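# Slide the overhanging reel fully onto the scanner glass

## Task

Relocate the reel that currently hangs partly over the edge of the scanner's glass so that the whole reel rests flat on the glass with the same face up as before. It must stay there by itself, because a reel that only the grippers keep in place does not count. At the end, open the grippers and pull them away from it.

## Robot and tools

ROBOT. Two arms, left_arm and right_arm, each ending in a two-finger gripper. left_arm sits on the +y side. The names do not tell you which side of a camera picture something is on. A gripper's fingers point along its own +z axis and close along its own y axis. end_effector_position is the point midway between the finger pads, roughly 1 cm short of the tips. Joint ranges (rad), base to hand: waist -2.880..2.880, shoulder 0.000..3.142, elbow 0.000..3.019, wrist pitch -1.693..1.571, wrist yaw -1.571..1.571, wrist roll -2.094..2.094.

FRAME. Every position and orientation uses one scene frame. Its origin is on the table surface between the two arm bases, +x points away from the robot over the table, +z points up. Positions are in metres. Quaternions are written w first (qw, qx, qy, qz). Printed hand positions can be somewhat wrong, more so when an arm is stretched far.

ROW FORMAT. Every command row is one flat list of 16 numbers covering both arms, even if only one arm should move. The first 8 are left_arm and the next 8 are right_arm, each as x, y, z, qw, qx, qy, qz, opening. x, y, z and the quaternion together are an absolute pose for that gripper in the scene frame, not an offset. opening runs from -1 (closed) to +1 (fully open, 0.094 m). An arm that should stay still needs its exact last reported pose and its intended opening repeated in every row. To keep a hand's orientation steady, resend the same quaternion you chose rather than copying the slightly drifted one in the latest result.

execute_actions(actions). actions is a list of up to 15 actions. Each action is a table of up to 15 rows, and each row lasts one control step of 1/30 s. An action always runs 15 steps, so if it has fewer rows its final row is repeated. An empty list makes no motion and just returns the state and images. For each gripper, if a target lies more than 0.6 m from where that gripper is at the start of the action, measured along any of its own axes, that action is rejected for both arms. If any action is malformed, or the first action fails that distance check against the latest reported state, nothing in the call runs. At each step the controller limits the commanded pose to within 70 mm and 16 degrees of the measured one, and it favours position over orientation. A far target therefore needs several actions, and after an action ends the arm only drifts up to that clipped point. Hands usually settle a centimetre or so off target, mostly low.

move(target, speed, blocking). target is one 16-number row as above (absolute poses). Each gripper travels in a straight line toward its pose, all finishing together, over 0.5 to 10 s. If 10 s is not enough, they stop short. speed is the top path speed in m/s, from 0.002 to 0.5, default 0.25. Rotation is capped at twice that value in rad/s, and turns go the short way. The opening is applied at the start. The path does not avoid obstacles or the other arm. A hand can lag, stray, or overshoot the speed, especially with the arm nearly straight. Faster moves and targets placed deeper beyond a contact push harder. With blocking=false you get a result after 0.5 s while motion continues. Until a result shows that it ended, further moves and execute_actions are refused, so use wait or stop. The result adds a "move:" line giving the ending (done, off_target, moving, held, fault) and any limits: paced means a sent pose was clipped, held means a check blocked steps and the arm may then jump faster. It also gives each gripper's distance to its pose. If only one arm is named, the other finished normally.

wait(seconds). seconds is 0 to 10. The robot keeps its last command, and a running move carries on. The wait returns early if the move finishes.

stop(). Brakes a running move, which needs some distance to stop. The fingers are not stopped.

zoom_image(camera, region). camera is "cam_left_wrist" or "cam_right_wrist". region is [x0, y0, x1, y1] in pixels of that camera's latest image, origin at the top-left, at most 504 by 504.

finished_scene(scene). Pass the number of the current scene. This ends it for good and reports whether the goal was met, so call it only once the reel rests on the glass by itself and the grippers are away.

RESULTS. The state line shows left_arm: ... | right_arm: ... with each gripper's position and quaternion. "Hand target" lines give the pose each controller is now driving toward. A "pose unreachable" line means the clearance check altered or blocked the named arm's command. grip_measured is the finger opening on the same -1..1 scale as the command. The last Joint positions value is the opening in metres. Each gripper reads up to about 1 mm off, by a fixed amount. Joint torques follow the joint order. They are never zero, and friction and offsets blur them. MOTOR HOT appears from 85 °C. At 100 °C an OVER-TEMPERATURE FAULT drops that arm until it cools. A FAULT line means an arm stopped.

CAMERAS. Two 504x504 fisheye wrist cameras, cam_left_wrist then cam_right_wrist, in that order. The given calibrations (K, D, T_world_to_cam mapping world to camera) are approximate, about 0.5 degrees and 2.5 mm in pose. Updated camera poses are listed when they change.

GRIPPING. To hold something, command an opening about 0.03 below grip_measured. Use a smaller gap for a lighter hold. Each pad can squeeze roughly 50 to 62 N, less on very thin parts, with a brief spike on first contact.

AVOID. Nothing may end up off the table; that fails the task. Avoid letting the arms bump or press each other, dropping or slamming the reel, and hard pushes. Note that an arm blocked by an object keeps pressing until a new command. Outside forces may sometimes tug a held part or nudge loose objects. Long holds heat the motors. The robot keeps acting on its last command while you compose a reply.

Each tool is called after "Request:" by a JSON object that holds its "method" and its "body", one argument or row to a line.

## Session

Request:
{"method": "move", "body": {
  "target": [0.3,0.45,0.35,0,0.707,-0.707,0,1, 0.3,-0.1,0.35,0,0.707,-0.707,0,1]
}}

action 0: the call puts the target (right_arm/x, right_arm/y, right_arm/z) 0.618 m from right_arm's end_effector_position in the last result along the gripper's own x axis as it stood there; a target may be at most 0.6 m away along each of those axes, so nothing of the call was run and nothing moved. Command a nearer target, and go on from there in a later call.

Request:
{"method": "execute_actions", "body": {
  "actions": []
}}

Scene clock: 0.00 s.
left_arm: end_effector_position=(+0.4255, +0.1953, +0.2727) grip_measured=+1.000 end_effector_quat_wxyz=(-0.078, +0.788, +0.602, +0.102) | right_arm: end_effector_position=(+0.1443, -0.8351, +0.3027) grip_measured=+1.000 end_effector_quat_wxyz=(+0.006, +0.642, +0.706, -0.299)
Joint positions: left_arm=[-0.273  1.523  1.525 -1.608 -0.255  1.428  0.094] | right_arm=[-1.004  1.416  1.414 -1.274  0.539  0.222  0.094]
Joint velocities: left_arm=[-0.015 -0.005 -0.012  0.007 -0.081  0.051  0.   ] | right_arm=[-0.015 -0.015 -0.002  0.012 -0.022  0.037  0.   ]
Joint torques (N m, as the arm reports them, + toward a larger angle): no reading
Motor temperatures (°C, as the motors report them): left_arm=[29 28 32 31 31 28] | right_arm=[31 31 30 29 30 31]
Hand target (left_arm): +0.431, +0.193, +0.276; -0.073, +0.788, +0.602, +0.105
Hand target (right_arm): +0.146, -0.840, +0.319; +0.022, +0.644, +0.700, -0.307
camera_calibration (this result's frames):
cam_left_wrist: T_world_to_cam=[[-0.966367, 0.257165, 0.000271461, 0.361831], [0.162772, 0.610841, 0.774841, -0.395126], [0.199096, 0.748826, -0.632156, 0.0657273], [0, 0, 0, 1]] pos_world=[0.400891, 0.0990902, 0.347611]
cam_right_wrist: T_world_to_cam=[[-0.911634, 0.00905354, 0.410904, 0.0131101], [0.0783852, 0.985237, 0.152198, 0.770261], [-0.403459, 0.170958, -0.898885, 0.594708], [0, 0, 0, 1]] pos_world=[0.191515, -0.860678, 0.411955]

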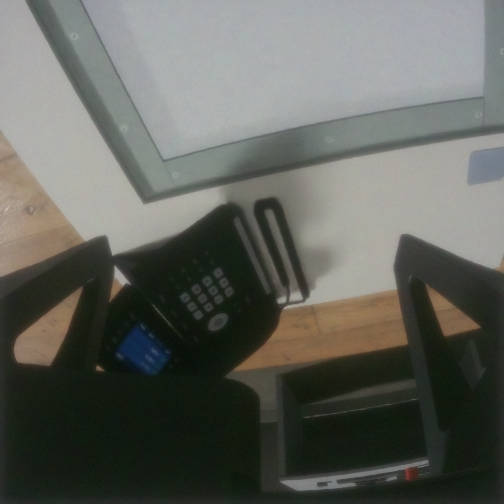

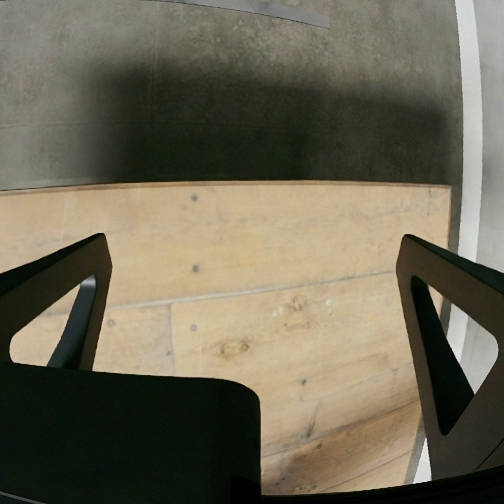

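Request:
{"method": "move", "body": {
  "target": [0.3,0.45,0.38,0,0.707,-0.707,0,1, 0.3,-0.35,0.38,0,0.707,-0.707,0,1]
}}

Scene clock: 14.97 s.
left_arm: end_effector_position=(+0.3024, +0.4450, +0.3867) grip_measured=+1.000 end_effector_quat_wxyz=(+0.618, -0.669, -0.217, -0.350) | right_arm: end_effector_position=(+0.2958, -0.3502, +0.3564) grip_measured=+1.000 end_effector_quat_wxyz=(-0.095, +0.691, -0.712, +0.075)
Joint positions: left_arm=[-0.067  1.1    0.991 -1.685 -1.581  2.089  0.094] | right_arm=[ 0.203  0.889  1.23  -1.669 -0.016 -1.505  0.094]
Joint velocities: left_arm=[ 0.005  0.005  0.002 -0.022  0.022 -0.022  0.   ] | right_arm=[-0.024 -0.005 -0.002  0.002  0.037  0.051  0.   ]
Joint torques (N m, as the arm reports them, + toward a larger angle): left_arm=[ 0.78 -5.08  6.8  -0.94 -0.7   0.02] | right_arm=[ 1.74 -3.09 15.98 -0.25 -0.2  -0.03]
Motor temperatures (°C, as the motors report them): left_arm=[29 28 35 31 31 28] | right_arm=[31 32 34 29 30 31]
Hand target (left_arm): +0.299, +0.447, +0.381; +0.626, -0.673, -0.204, -0.337
Hand target (right_arm): +0.301, -0.346, +0.381; -0.114, +0.698, -0.701, +0.091
Off the commanded pose (left_arm): 0.009 m, 143 deg; orientation clipped at the last step of the last action.
Off the commanded pose (right_arm): 0.024 m, 14 deg.
joint sent to its limit (left arm) — the command would take joint 4 (wrist pitch) past its lower limit, joint 5 (wrist yaw) past its lower limit and joint 6 (wrist roll) past its upper limit, so those joints were sent only as far as their limits.
joint sent to its limit (right arm) — the command would take joint 4 (wrist pitch) past its lower limit, so that joint was sent only as far as its limit.
move: off_target (left_arm, right_arm); limits=paced
camera_calibration (this result's frames):
cam_left_wrist: T_world_to_cam=[[-0.728437, 0.139357, 0.67079, -0.100257], [0.413477, -0.691259, 0.59262, -0.0419086], [0.546275, 0.709042, 0.445917, -0.528818], [0, 0, 0, 1]] pos_world=[0.233178, 0.359956, 0.327896]
cam_right_wrist: T_world_to_cam=[[0.970777, -0.0396594, 0.236682, -0.386955], [-0.164108, -0.829312, 0.534144, -0.427433], [0.175099, -0.557376, -0.811586, 0.163918], [0, 0, 0, 1]] pos_world=[0.2768, -0.278457, 0.452929]

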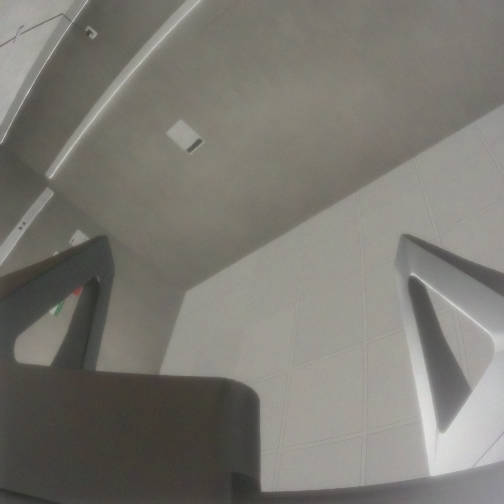

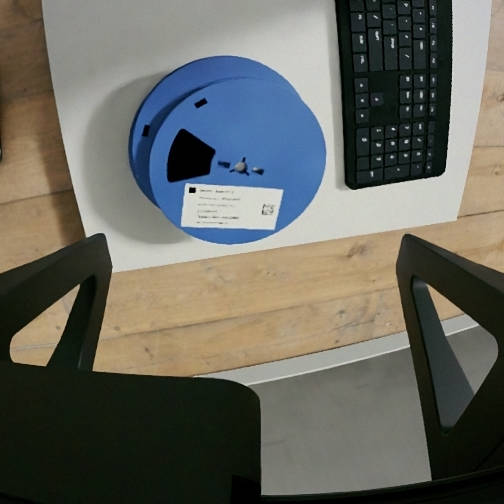

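Left wrist tangled; use its other down orientation (it started there).

Request:
{"method": "move", "body": {
  "target": [0.3,0.2,0.38,0,0.707,0.707,0,1, 0.3,0.05,0.40,0,0.707,-0.707,0,1]
}}

Scene clock: 21.77 s.
left_arm: end_effector_position=(+0.2910, +0.2134, +0.3645) grip_measured=+1.000 end_effector_quat_wxyz=(+0.074, +0.705, +0.705, +0.036) | right_arm: end_effector_position=(+0.3032, +0.0272, +0.3857) grip_measured=+1.000 end_effector_quat_wxyz=(-0.096, +0.691, -0.716, -0.017)
Joint positions: left_arm=[-0.256  1.093  1.382 -1.695 -0.009  1.183  0.094] | right_arm=[ 1.149  1.482  1.783 -1.676  0.006 -0.555  0.094]
Joint velocities: left_arm=[-0.015  0.005 -0.017  0.002  0.007  0.007  0.   ] | right_arm=[-0.015 -0.005 -0.017 -0.007  0.037  0.095  0.   ]
Joint torques (N m, as the arm reports them, + toward a larger angle): left_arm=[-0.82 -2.61 11.97  0.41  0.39 -0.29] | right_arm=[ 3.85 -9.61 16.47 -0.04 -0.54  0.11]
Motor temperatures (°C, as the motors report them): left_arm=[29 28 36 31 32 28] | right_arm=[31 31 36 29 30 31]
Hand target (left_arm): +0.300, +0.202, +0.377; +0.084, +0.704, +0.704, +0.035
Hand target (right_arm): +0.296, +0.050, +0.398; -0.110, +0.703, -0.702, -0.029
Off the commanded pose (left_arm): 0.022 m, 9 deg.
Off the commanded pose (right_arm): 0.027 m, 11 deg.
joint sent to its limit (left arm) — the command would take joint 4 (wrist pitch) past its lower limit, so that joint was sent only as far as its limit.
joint sent to its limit (right arm) — the command would take joint 4 (wrist pitch) past its lower limit, so that joint was sent only as far as its limit.
move: off_target (left_arm, right_arm); limits=paced
camera_calibration (this result's frames):
cam_left_wrist: T_world_to_cam=[[-0.98819, -0.0113497, -0.152815, 0.346624], [-0.0925156, 0.839177, 0.535932, -0.342747], [0.122156, 0.54374, -0.830316, 0.275395], [0, 0, 0, 1]] pos_world=[0.27718, 0.141816, 0.465324]
cam_right_wrist: T_world_to_cam=[[0.993197, -0.0509657, 0.104702, -0.341712], [-0.091755, -0.896148, 0.434165, -0.110392], [0.071701, -0.440818, -0.894728, 0.456944], [0, 0, 0, 1]] pos_world=[0.296495, 0.0850861, 0.492547]

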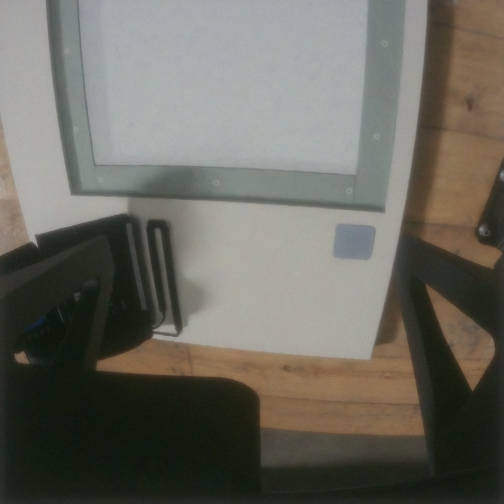

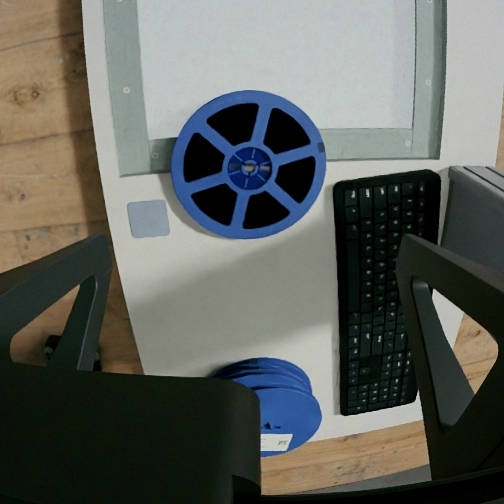

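Request:
{"method": "move", "body": {
  "target": [0.3,0.45,0.38,0,0.707,0.707,0,1, 0.34,-0.175,0.09,0,0.707,-0.707,0,1],
  "speed": 0.2
}}

Request:
{"method": "move", "body": {
  "target": [0.3,0.45,0.38,0,0.707,0.707,0,1, 0.34,-0.175,0.03,0,0.707,-0.707,0,1],
  "speed": 0.03
}}

Scene clock: 37.33 s.
left_arm: end_effector_position=(+0.2912, +0.4461, +0.3610) grip_measured=+1.000 end_effector_quat_wxyz=(+0.031, +0.701, +0.709, +0.072) | right_arm: end_effector_position=(+0.3345, -0.1757, +0.0889) grip_measured=+1.000 end_effector_quat_wxyz=(+0.004, +0.704, -0.710, -0.000)
Joint positions: left_arm=[ 0.508  1.093  1.374 -1.695 -0.001  1.936  0.094] | right_arm=[ 0.734  1.369  0.877 -1.087  0.001 -0.998  0.094]
Joint velocities: left_arm=[-0.015 -0.024 -0.002 -0.017 -0.051 -0.022  0.   ] | right_arm=[ 0.024 -0.015  0.017 -0.012 -0.066 -0.022  0.   ]
Joint torques (N m, as the arm reports them, + toward a larger angle): left_arm=[ 0.43 -4.44 11.31  0.1   0.05 -0.11] | right_arm=[-0.1  -8.93  9.09 -0.05 -0.05 -0.09]
Motor temperatures (°C, as the motors report them): left_arm=[29 28 39 31 32 28] | right_arm=[31 32 38 29 30 31]
Hand target (left_arm): +0.297, +0.450, +0.379; +0.037, +0.703, +0.704, +0.089
Hand target (right_arm): +0.339, -0.177, +0.090; -0.003, +0.706, -0.708, +0.002
Off the commanded pose (left_arm): 0.021 m, 9 deg.
Off the commanded pose (right_arm): 0.006 m, 1 deg.
joint sent to its limit (left arm) — the command would take joint 4 (wrist pitch) past its lower limit, so that joint was sent only as far as its limit.
move: off_target (left_arm)
camera_calibration (this result's frames):
cam_left_wrist: T_world_to_cam=[[-0.989598, -0.0135414, -0.14322, 0.346795], [-0.101195, 0.77313, 0.626122, -0.536715], [0.102249, 0.634103, -0.766459, 0.0883408], [0, 0, 0, 1]] pos_world=[0.279842, 0.363629, 0.453427]
cam_right_wrist: T_world_to_cam=[[0.999867, -0.0143425, -0.00778594, -0.337836], [-0.00713028, -0.81308, 0.582108, -0.187352], [-0.0146795, -0.581975, -0.813074, 0.096538], [0, 0, 0, 1]] pos_world=[0.337873, -0.100995, 0.184921]

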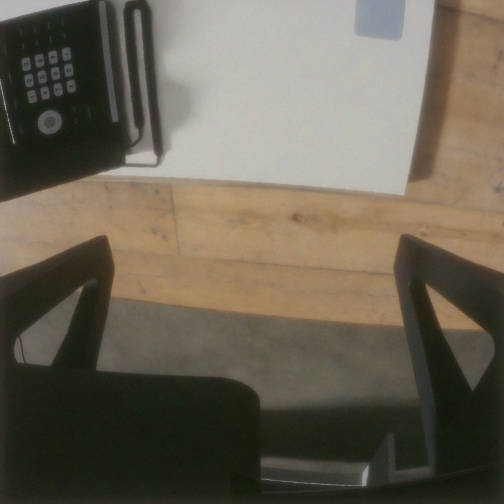

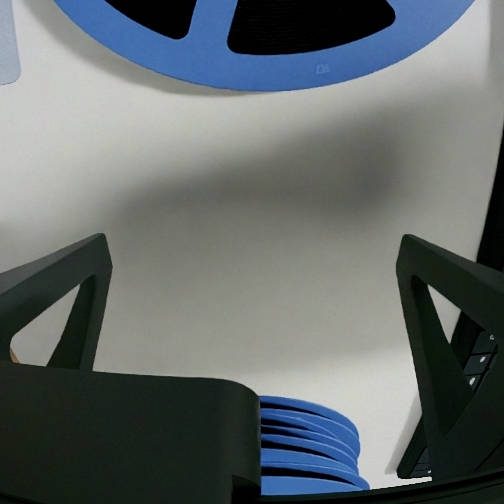

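Scene clock: 40.17 s.
left_arm: end_effector_position=(+0.2912, +0.4461, +0.3610) grip_measured=+1.000 end_effector_quat_wxyz=(+0.031, +0.702, +0.708, +0.072) | right_arm: end_effector_position=(+0.3392, -0.1726, +0.0357) grip_measured=+1.000 end_effector_quat_wxyz=(-0.002, +0.705, -0.709, +0.001)
Joint positions: left_arm=[ 0.508  1.093  1.374 -1.695 -0.001  1.938  0.094] | right_arm=[ 0.734  1.464  0.809 -0.911  0.001 -1.     0.094]
Joint velocities: left_arm=[-0.005 -0.015 -0.002  0.002  0.022 -0.007  0.   ] | right_arm=[ 0.015 -0.005 -0.002  0.012  0.022 -0.051  0.   ]
Joint torques (N m, as the arm reports them, + toward a larger angle): left_arm=[ 0.2  -4.2  11.81  0.19  0.16 -0.13] | right_arm=[ 0.26 -8.65  7.33  0.05 -0.17 -0.03]
Motor temperatures (°C, as the motors report them): left_arm=[29 28 39 31 32 28] | right_arm=[31 32 37 29 30 31]
Hand target (left_arm): +0.299, +0.450, +0.379; +0.038, +0.703, +0.704, +0.087
Hand target (right_arm): +0.339, -0.175, +0.030; -0.000, +0.707, -0.707, -0.000
Off the commanded pose (left_arm): 0.021 m, 9 deg.
Off the commanded pose (right_arm): 0.006 m, 0 deg.
joint sent to its limit (left arm) — the command would take joint 4 (wrist pitch) past its lower limit, so that joint was sent only as far as its limit.
move: off_target (left_arm)
camera_calibration (this result's frames):
cam_left_wrist: T_world_to_cam=[[-0.989645, -0.0112566, -0.143093, 0.345744], [-0.099364, 0.773149, 0.626392, -0.537354], [0.103581, 0.634124, -0.766262, 0.0878724], [0, 0, 0, 1]] pos_world=[0.279668, 0.363625, 0.453401]
cam_right_wrist: T_world_to_cam=[[0.999929, -0.0116545, 0.00254051, -0.342878], [-0.0109888, -0.817199, 0.576251, -0.15304], [-0.00463981, -0.576238, -0.817269, 0.052899], [0, 0, 0, 1]] pos_world=[0.341417, -0.0985781, 0.132293]

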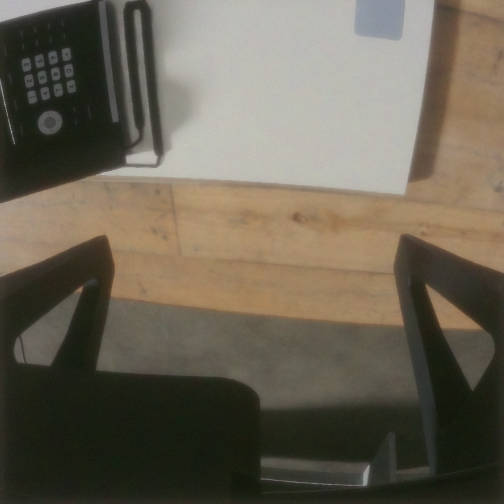

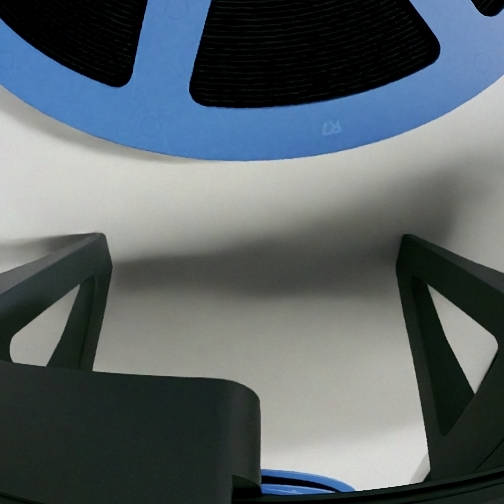

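Request:
{"method": "move", "body": {
  "target": [0.3,0.45,0.38,0,0.707,0.707,0,1, 0.345,0.05,0.036,0,0.707,-0.707,0,1],
  "speed": 0.04
}}

Request:
{"method": "move", "body": {
  "target": [0.3,0.45,0.38,0,0.707,0.707,0,1, 0.345,0.0,0.25,0,0.707,-0.707,0,1],
  "speed": 0.15
}}

Scene clock: 51.77 s.
left_arm: end_effector_position=(+0.2912, +0.4461, +0.3610) grip_measured=+1.000 end_effector_quat_wxyz=(+0.031, +0.702, +0.708, +0.072) | right_arm: end_effector_position=(+0.3449, +0.0316, +0.0366) grip_measured=+1.000 end_effector_quat_wxyz=(+0.005, +0.704, -0.710, +0.003)
Joint positions: left_arm=[ 0.508  1.093  1.374 -1.695 -0.001  1.939  0.094] | right_arm=[ 1.083  1.802  1.247 -1.027  0.005 -0.648  0.094]
Joint velocities: left_arm=[ 0.005 -0.005 -0.017 -0.002  0.007 -0.037  0.   ] | right_arm=[ 0.005 -0.015  0.007 -0.002 -0.007  0.051  0.   ]
Joint torques (N m, as the arm reports them, + toward a larger angle): left_arm=[ 1.35 -3.89 11.8   0.3   0.15 -0.08] | right_arm=[  2.47 -13.16  12.52  -0.54  -0.41   0.19]
Motor temperatures (°C, as the motors report them): left_arm=[29 28 40 31 31 28] | right_arm=[31 32 36 29 30 31]
Hand target (left_arm): +0.299, +0.450, +0.379; +0.038, +0.704, +0.704, +0.087
Hand target (right_arm): +0.344, +0.049, +0.036; +0.002, +0.707, -0.707, -0.001
Off the commanded pose (left_arm): 0.021 m, 9 deg.
Off the commanded pose (right_arm): 0.018 m, 1 deg.
joint sent to its limit (left arm) — the command would take joint 4 (wrist pitch) past its lower limit, so that joint was sent only as far as its limit.
move: off_target (left_arm, right_arm)
camera_calibration (this result's frames):
cam_left_wrist: T_world_to_cam=[[-0.989653, -0.0108758, -0.143071, 0.345568], [-0.0990589, 0.773152, 0.626437, -0.53746], [0.103803, 0.634128, -0.766229, 0.0877944], [0, 0, 0, 1]] pos_world=[0.279639, 0.363624, 0.453397]
cam_right_wrist: T_world_to_cam=[[0.999889, -0.0143283, -0.00405877, -0.345877], [-0.00921666, -0.80948, 0.587075, 0.012176], [-0.0116973, -0.586973, -0.809522, 0.173888], [0, 0, 0, 1]] pos_world=[0.347985, 0.106968, 0.132214]

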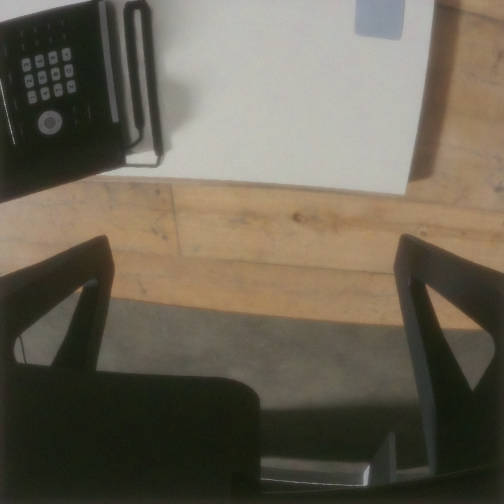

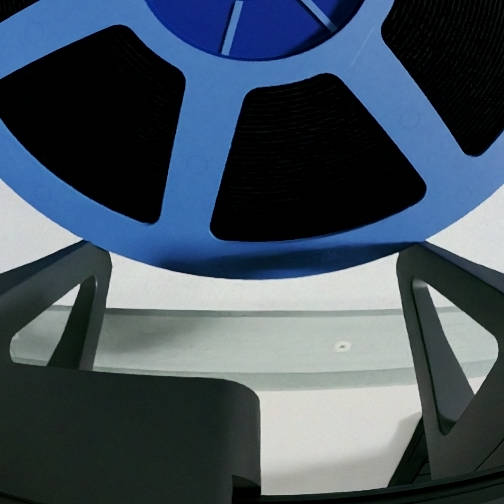

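Scene clock: 53.60 s.
left_arm: end_effector_position=(+0.2912, +0.4461, +0.3610) grip_measured=+1.000 end_effector_quat_wxyz=(+0.031, +0.702, +0.708, +0.072) | right_arm: end_effector_position=(+0.3336, -0.0041, +0.2263) grip_measured=+1.000 end_effector_quat_wxyz=(+0.025, +0.708, -0.706, +0.004)
Joint positions: left_arm=[ 0.508  1.093  1.374 -1.695 -0.001  1.939  0.094] | right_arm=[ 1.055  1.582  1.486 -1.525  0.004 -0.686  0.094]
Joint velocities: left_arm=[-0.005  0.005 -0.007 -0.002  0.081 -0.037  0.   ] | right_arm=[-0.005 -0.005  0.002  0.002  0.051 -0.022  0.   ]
Joint torques (N m, as the arm reports them, + toward a larger angle): left_arm=[ 1.08 -4.6  11.96  0.15  0.21 -0.07] | right_arm=[ -0.59 -13.83  15.27  -0.64  -0.21  -0.05]
Motor temperatures (°C, as the motors report them): left_arm=[29 28 40 31 31 28] | right_arm=[31 32 36 29 30 31]
Hand target (left_arm): +0.299, +0.450, +0.379; +0.038, +0.704, +0.704, +0.087
Hand target (right_arm): +0.346, +0.001, +0.250; -0.001, +0.707, -0.707, +0.000
Off the commanded pose (left_arm): 0.021 m, 9 deg.
Off the commanded pose (right_arm): 0.027 m, 3 deg.
joint sent to its limit (left arm) — the command would take joint 4 (wrist pitch) past its lower limit, so that joint was sent only as far as its limit.
move: off_target (left_arm, right_arm)
camera_calibration (this result's frames):
cam_left_wrist: T_world_to_cam=[[-0.989653, -0.0108758, -0.143071, 0.345568], [-0.0990589, 0.773152, 0.626437, -0.53746], [0.103803, 0.634128, -0.766229, 0.0877944], [0, 0, 0, 1]] pos_world=[0.279639, 0.363624, 0.453397]
cam_right_wrist: T_world_to_cam=[[0.99951, -0.00537253, -0.0308383, -0.328048], [0.0145938, -0.791568, 0.610907, -0.141425], [-0.0276927, -0.611058, -0.791102, 0.30741], [0, 0, 0, 1]] pos_world=[0.338464, 0.0741356, 0.319474]

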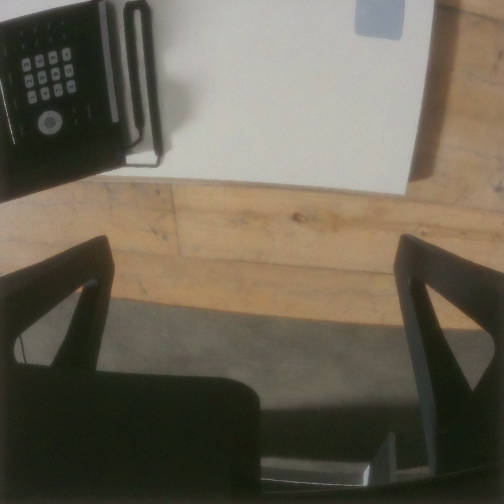

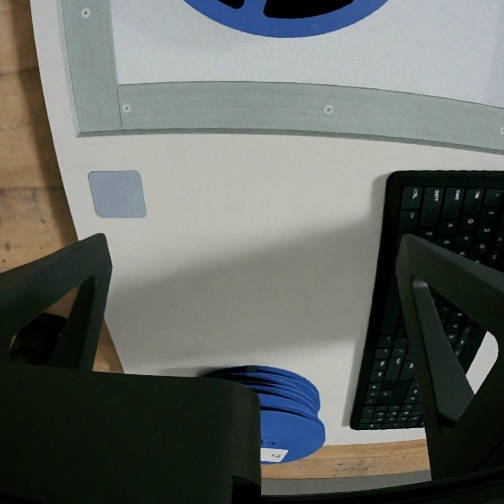

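Clear of the near edge. Quick check of the whole reel.

Request:
{"method": "move", "body": {
  "target": [0.3,0.45,0.38,0,0.707,0.707,0,1, 0.345,0.15,0.3,0,0.707,-0.707,0,1],
  "speed": 0.2
}}

Scene clock: 58.07 s.
left_arm: end_effector_position=(+0.2912, +0.4461, +0.3610) grip_measured=+1.000 end_effector_quat_wxyz=(+0.031, +0.702, +0.708, +0.072) | right_arm: end_effector_position=(+0.3435, +0.1389, +0.2794) grip_measured=+1.000 end_effector_quat_wxyz=(-0.019, +0.710, -0.704, -0.005)
Joint positions: left_arm=[ 0.508  1.093  1.374 -1.695 -0.001  1.939  0.094] | right_arm=[ 1.196  1.865  2.001 -1.668 -0.001 -0.553  0.094]
Joint velocities: left_arm=[-0.015 -0.015 -0.002 -0.012 -0.022 -0.007  0.   ] | right_arm=[-0.005 -0.005  0.007  0.002  0.022 -0.022  0.   ]
Joint torques (N m, as the arm reports them, + toward a larger angle): left_arm=[ 1.08 -3.67 11.95  0.37  0.16 -0.05] | right_arm=[  1.76 -17.41  16.15  -0.62  -0.06   0.19]
Motor temperatures (°C, as the motors report them): left_arm=[29 28 41 31 31 28] | right_arm=[31 32 37 29 30 31]
Hand target (left_arm): +0.299, +0.450, +0.379; +0.038, +0.704, +0.704, +0.087
Hand target (right_arm): +0.345, +0.150, +0.299; -0.040, +0.707, -0.706, -0.011
Off the commanded pose (left_arm): 0.021 m, 9 deg.
Off the commanded pose (right_arm): 0.023 m, 2 deg.
joint sent to its limit (left arm) — the command would take joint 4 (wrist pitch) past its lower limit, so that joint was sent only as far as its limit.
joint sent to its limit (right arm) — the command would take joint 4 (wrist pitch) past its lower limit, so that joint was sent only as far as its limit.
move: off_target (left_arm, right_arm)
camera_calibration (this result's frames):
cam_left_wrist: T_world_to_cam=[[-0.989653, -0.0108758, -0.143071, 0.345568], [-0.0990589, 0.773152, 0.626437, -0.53746], [0.103803, 0.634128, -0.766229, 0.0877944], [0, 0, 0, 1]] pos_world=[0.279639, 0.363624, 0.453397]
cam_right_wrist: T_world_to_cam=[[0.999848, 0.00222536, 0.0172792, -0.350205], [-0.00763671, -0.835465, 0.549491, -0.0299285], [0.015659, -0.54954, -0.835321, 0.425959], [0, 0, 0, 1]] pos_world=[0.343254, 0.209856, 0.378309]

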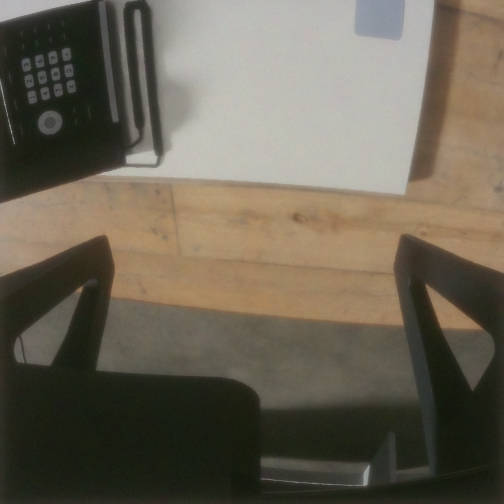

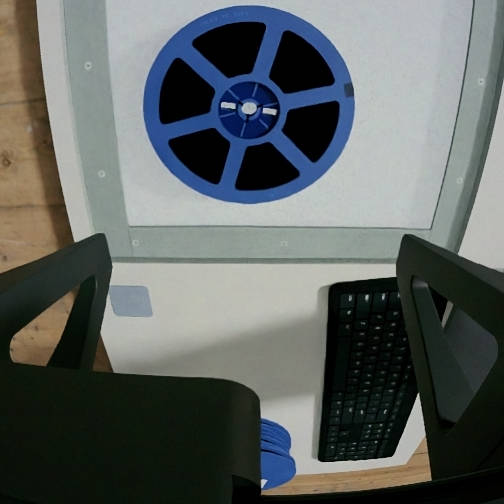

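Request:
{"method": "finished_scene", "body": {
  "scene": 2
}}

The scene is finished: the task was done.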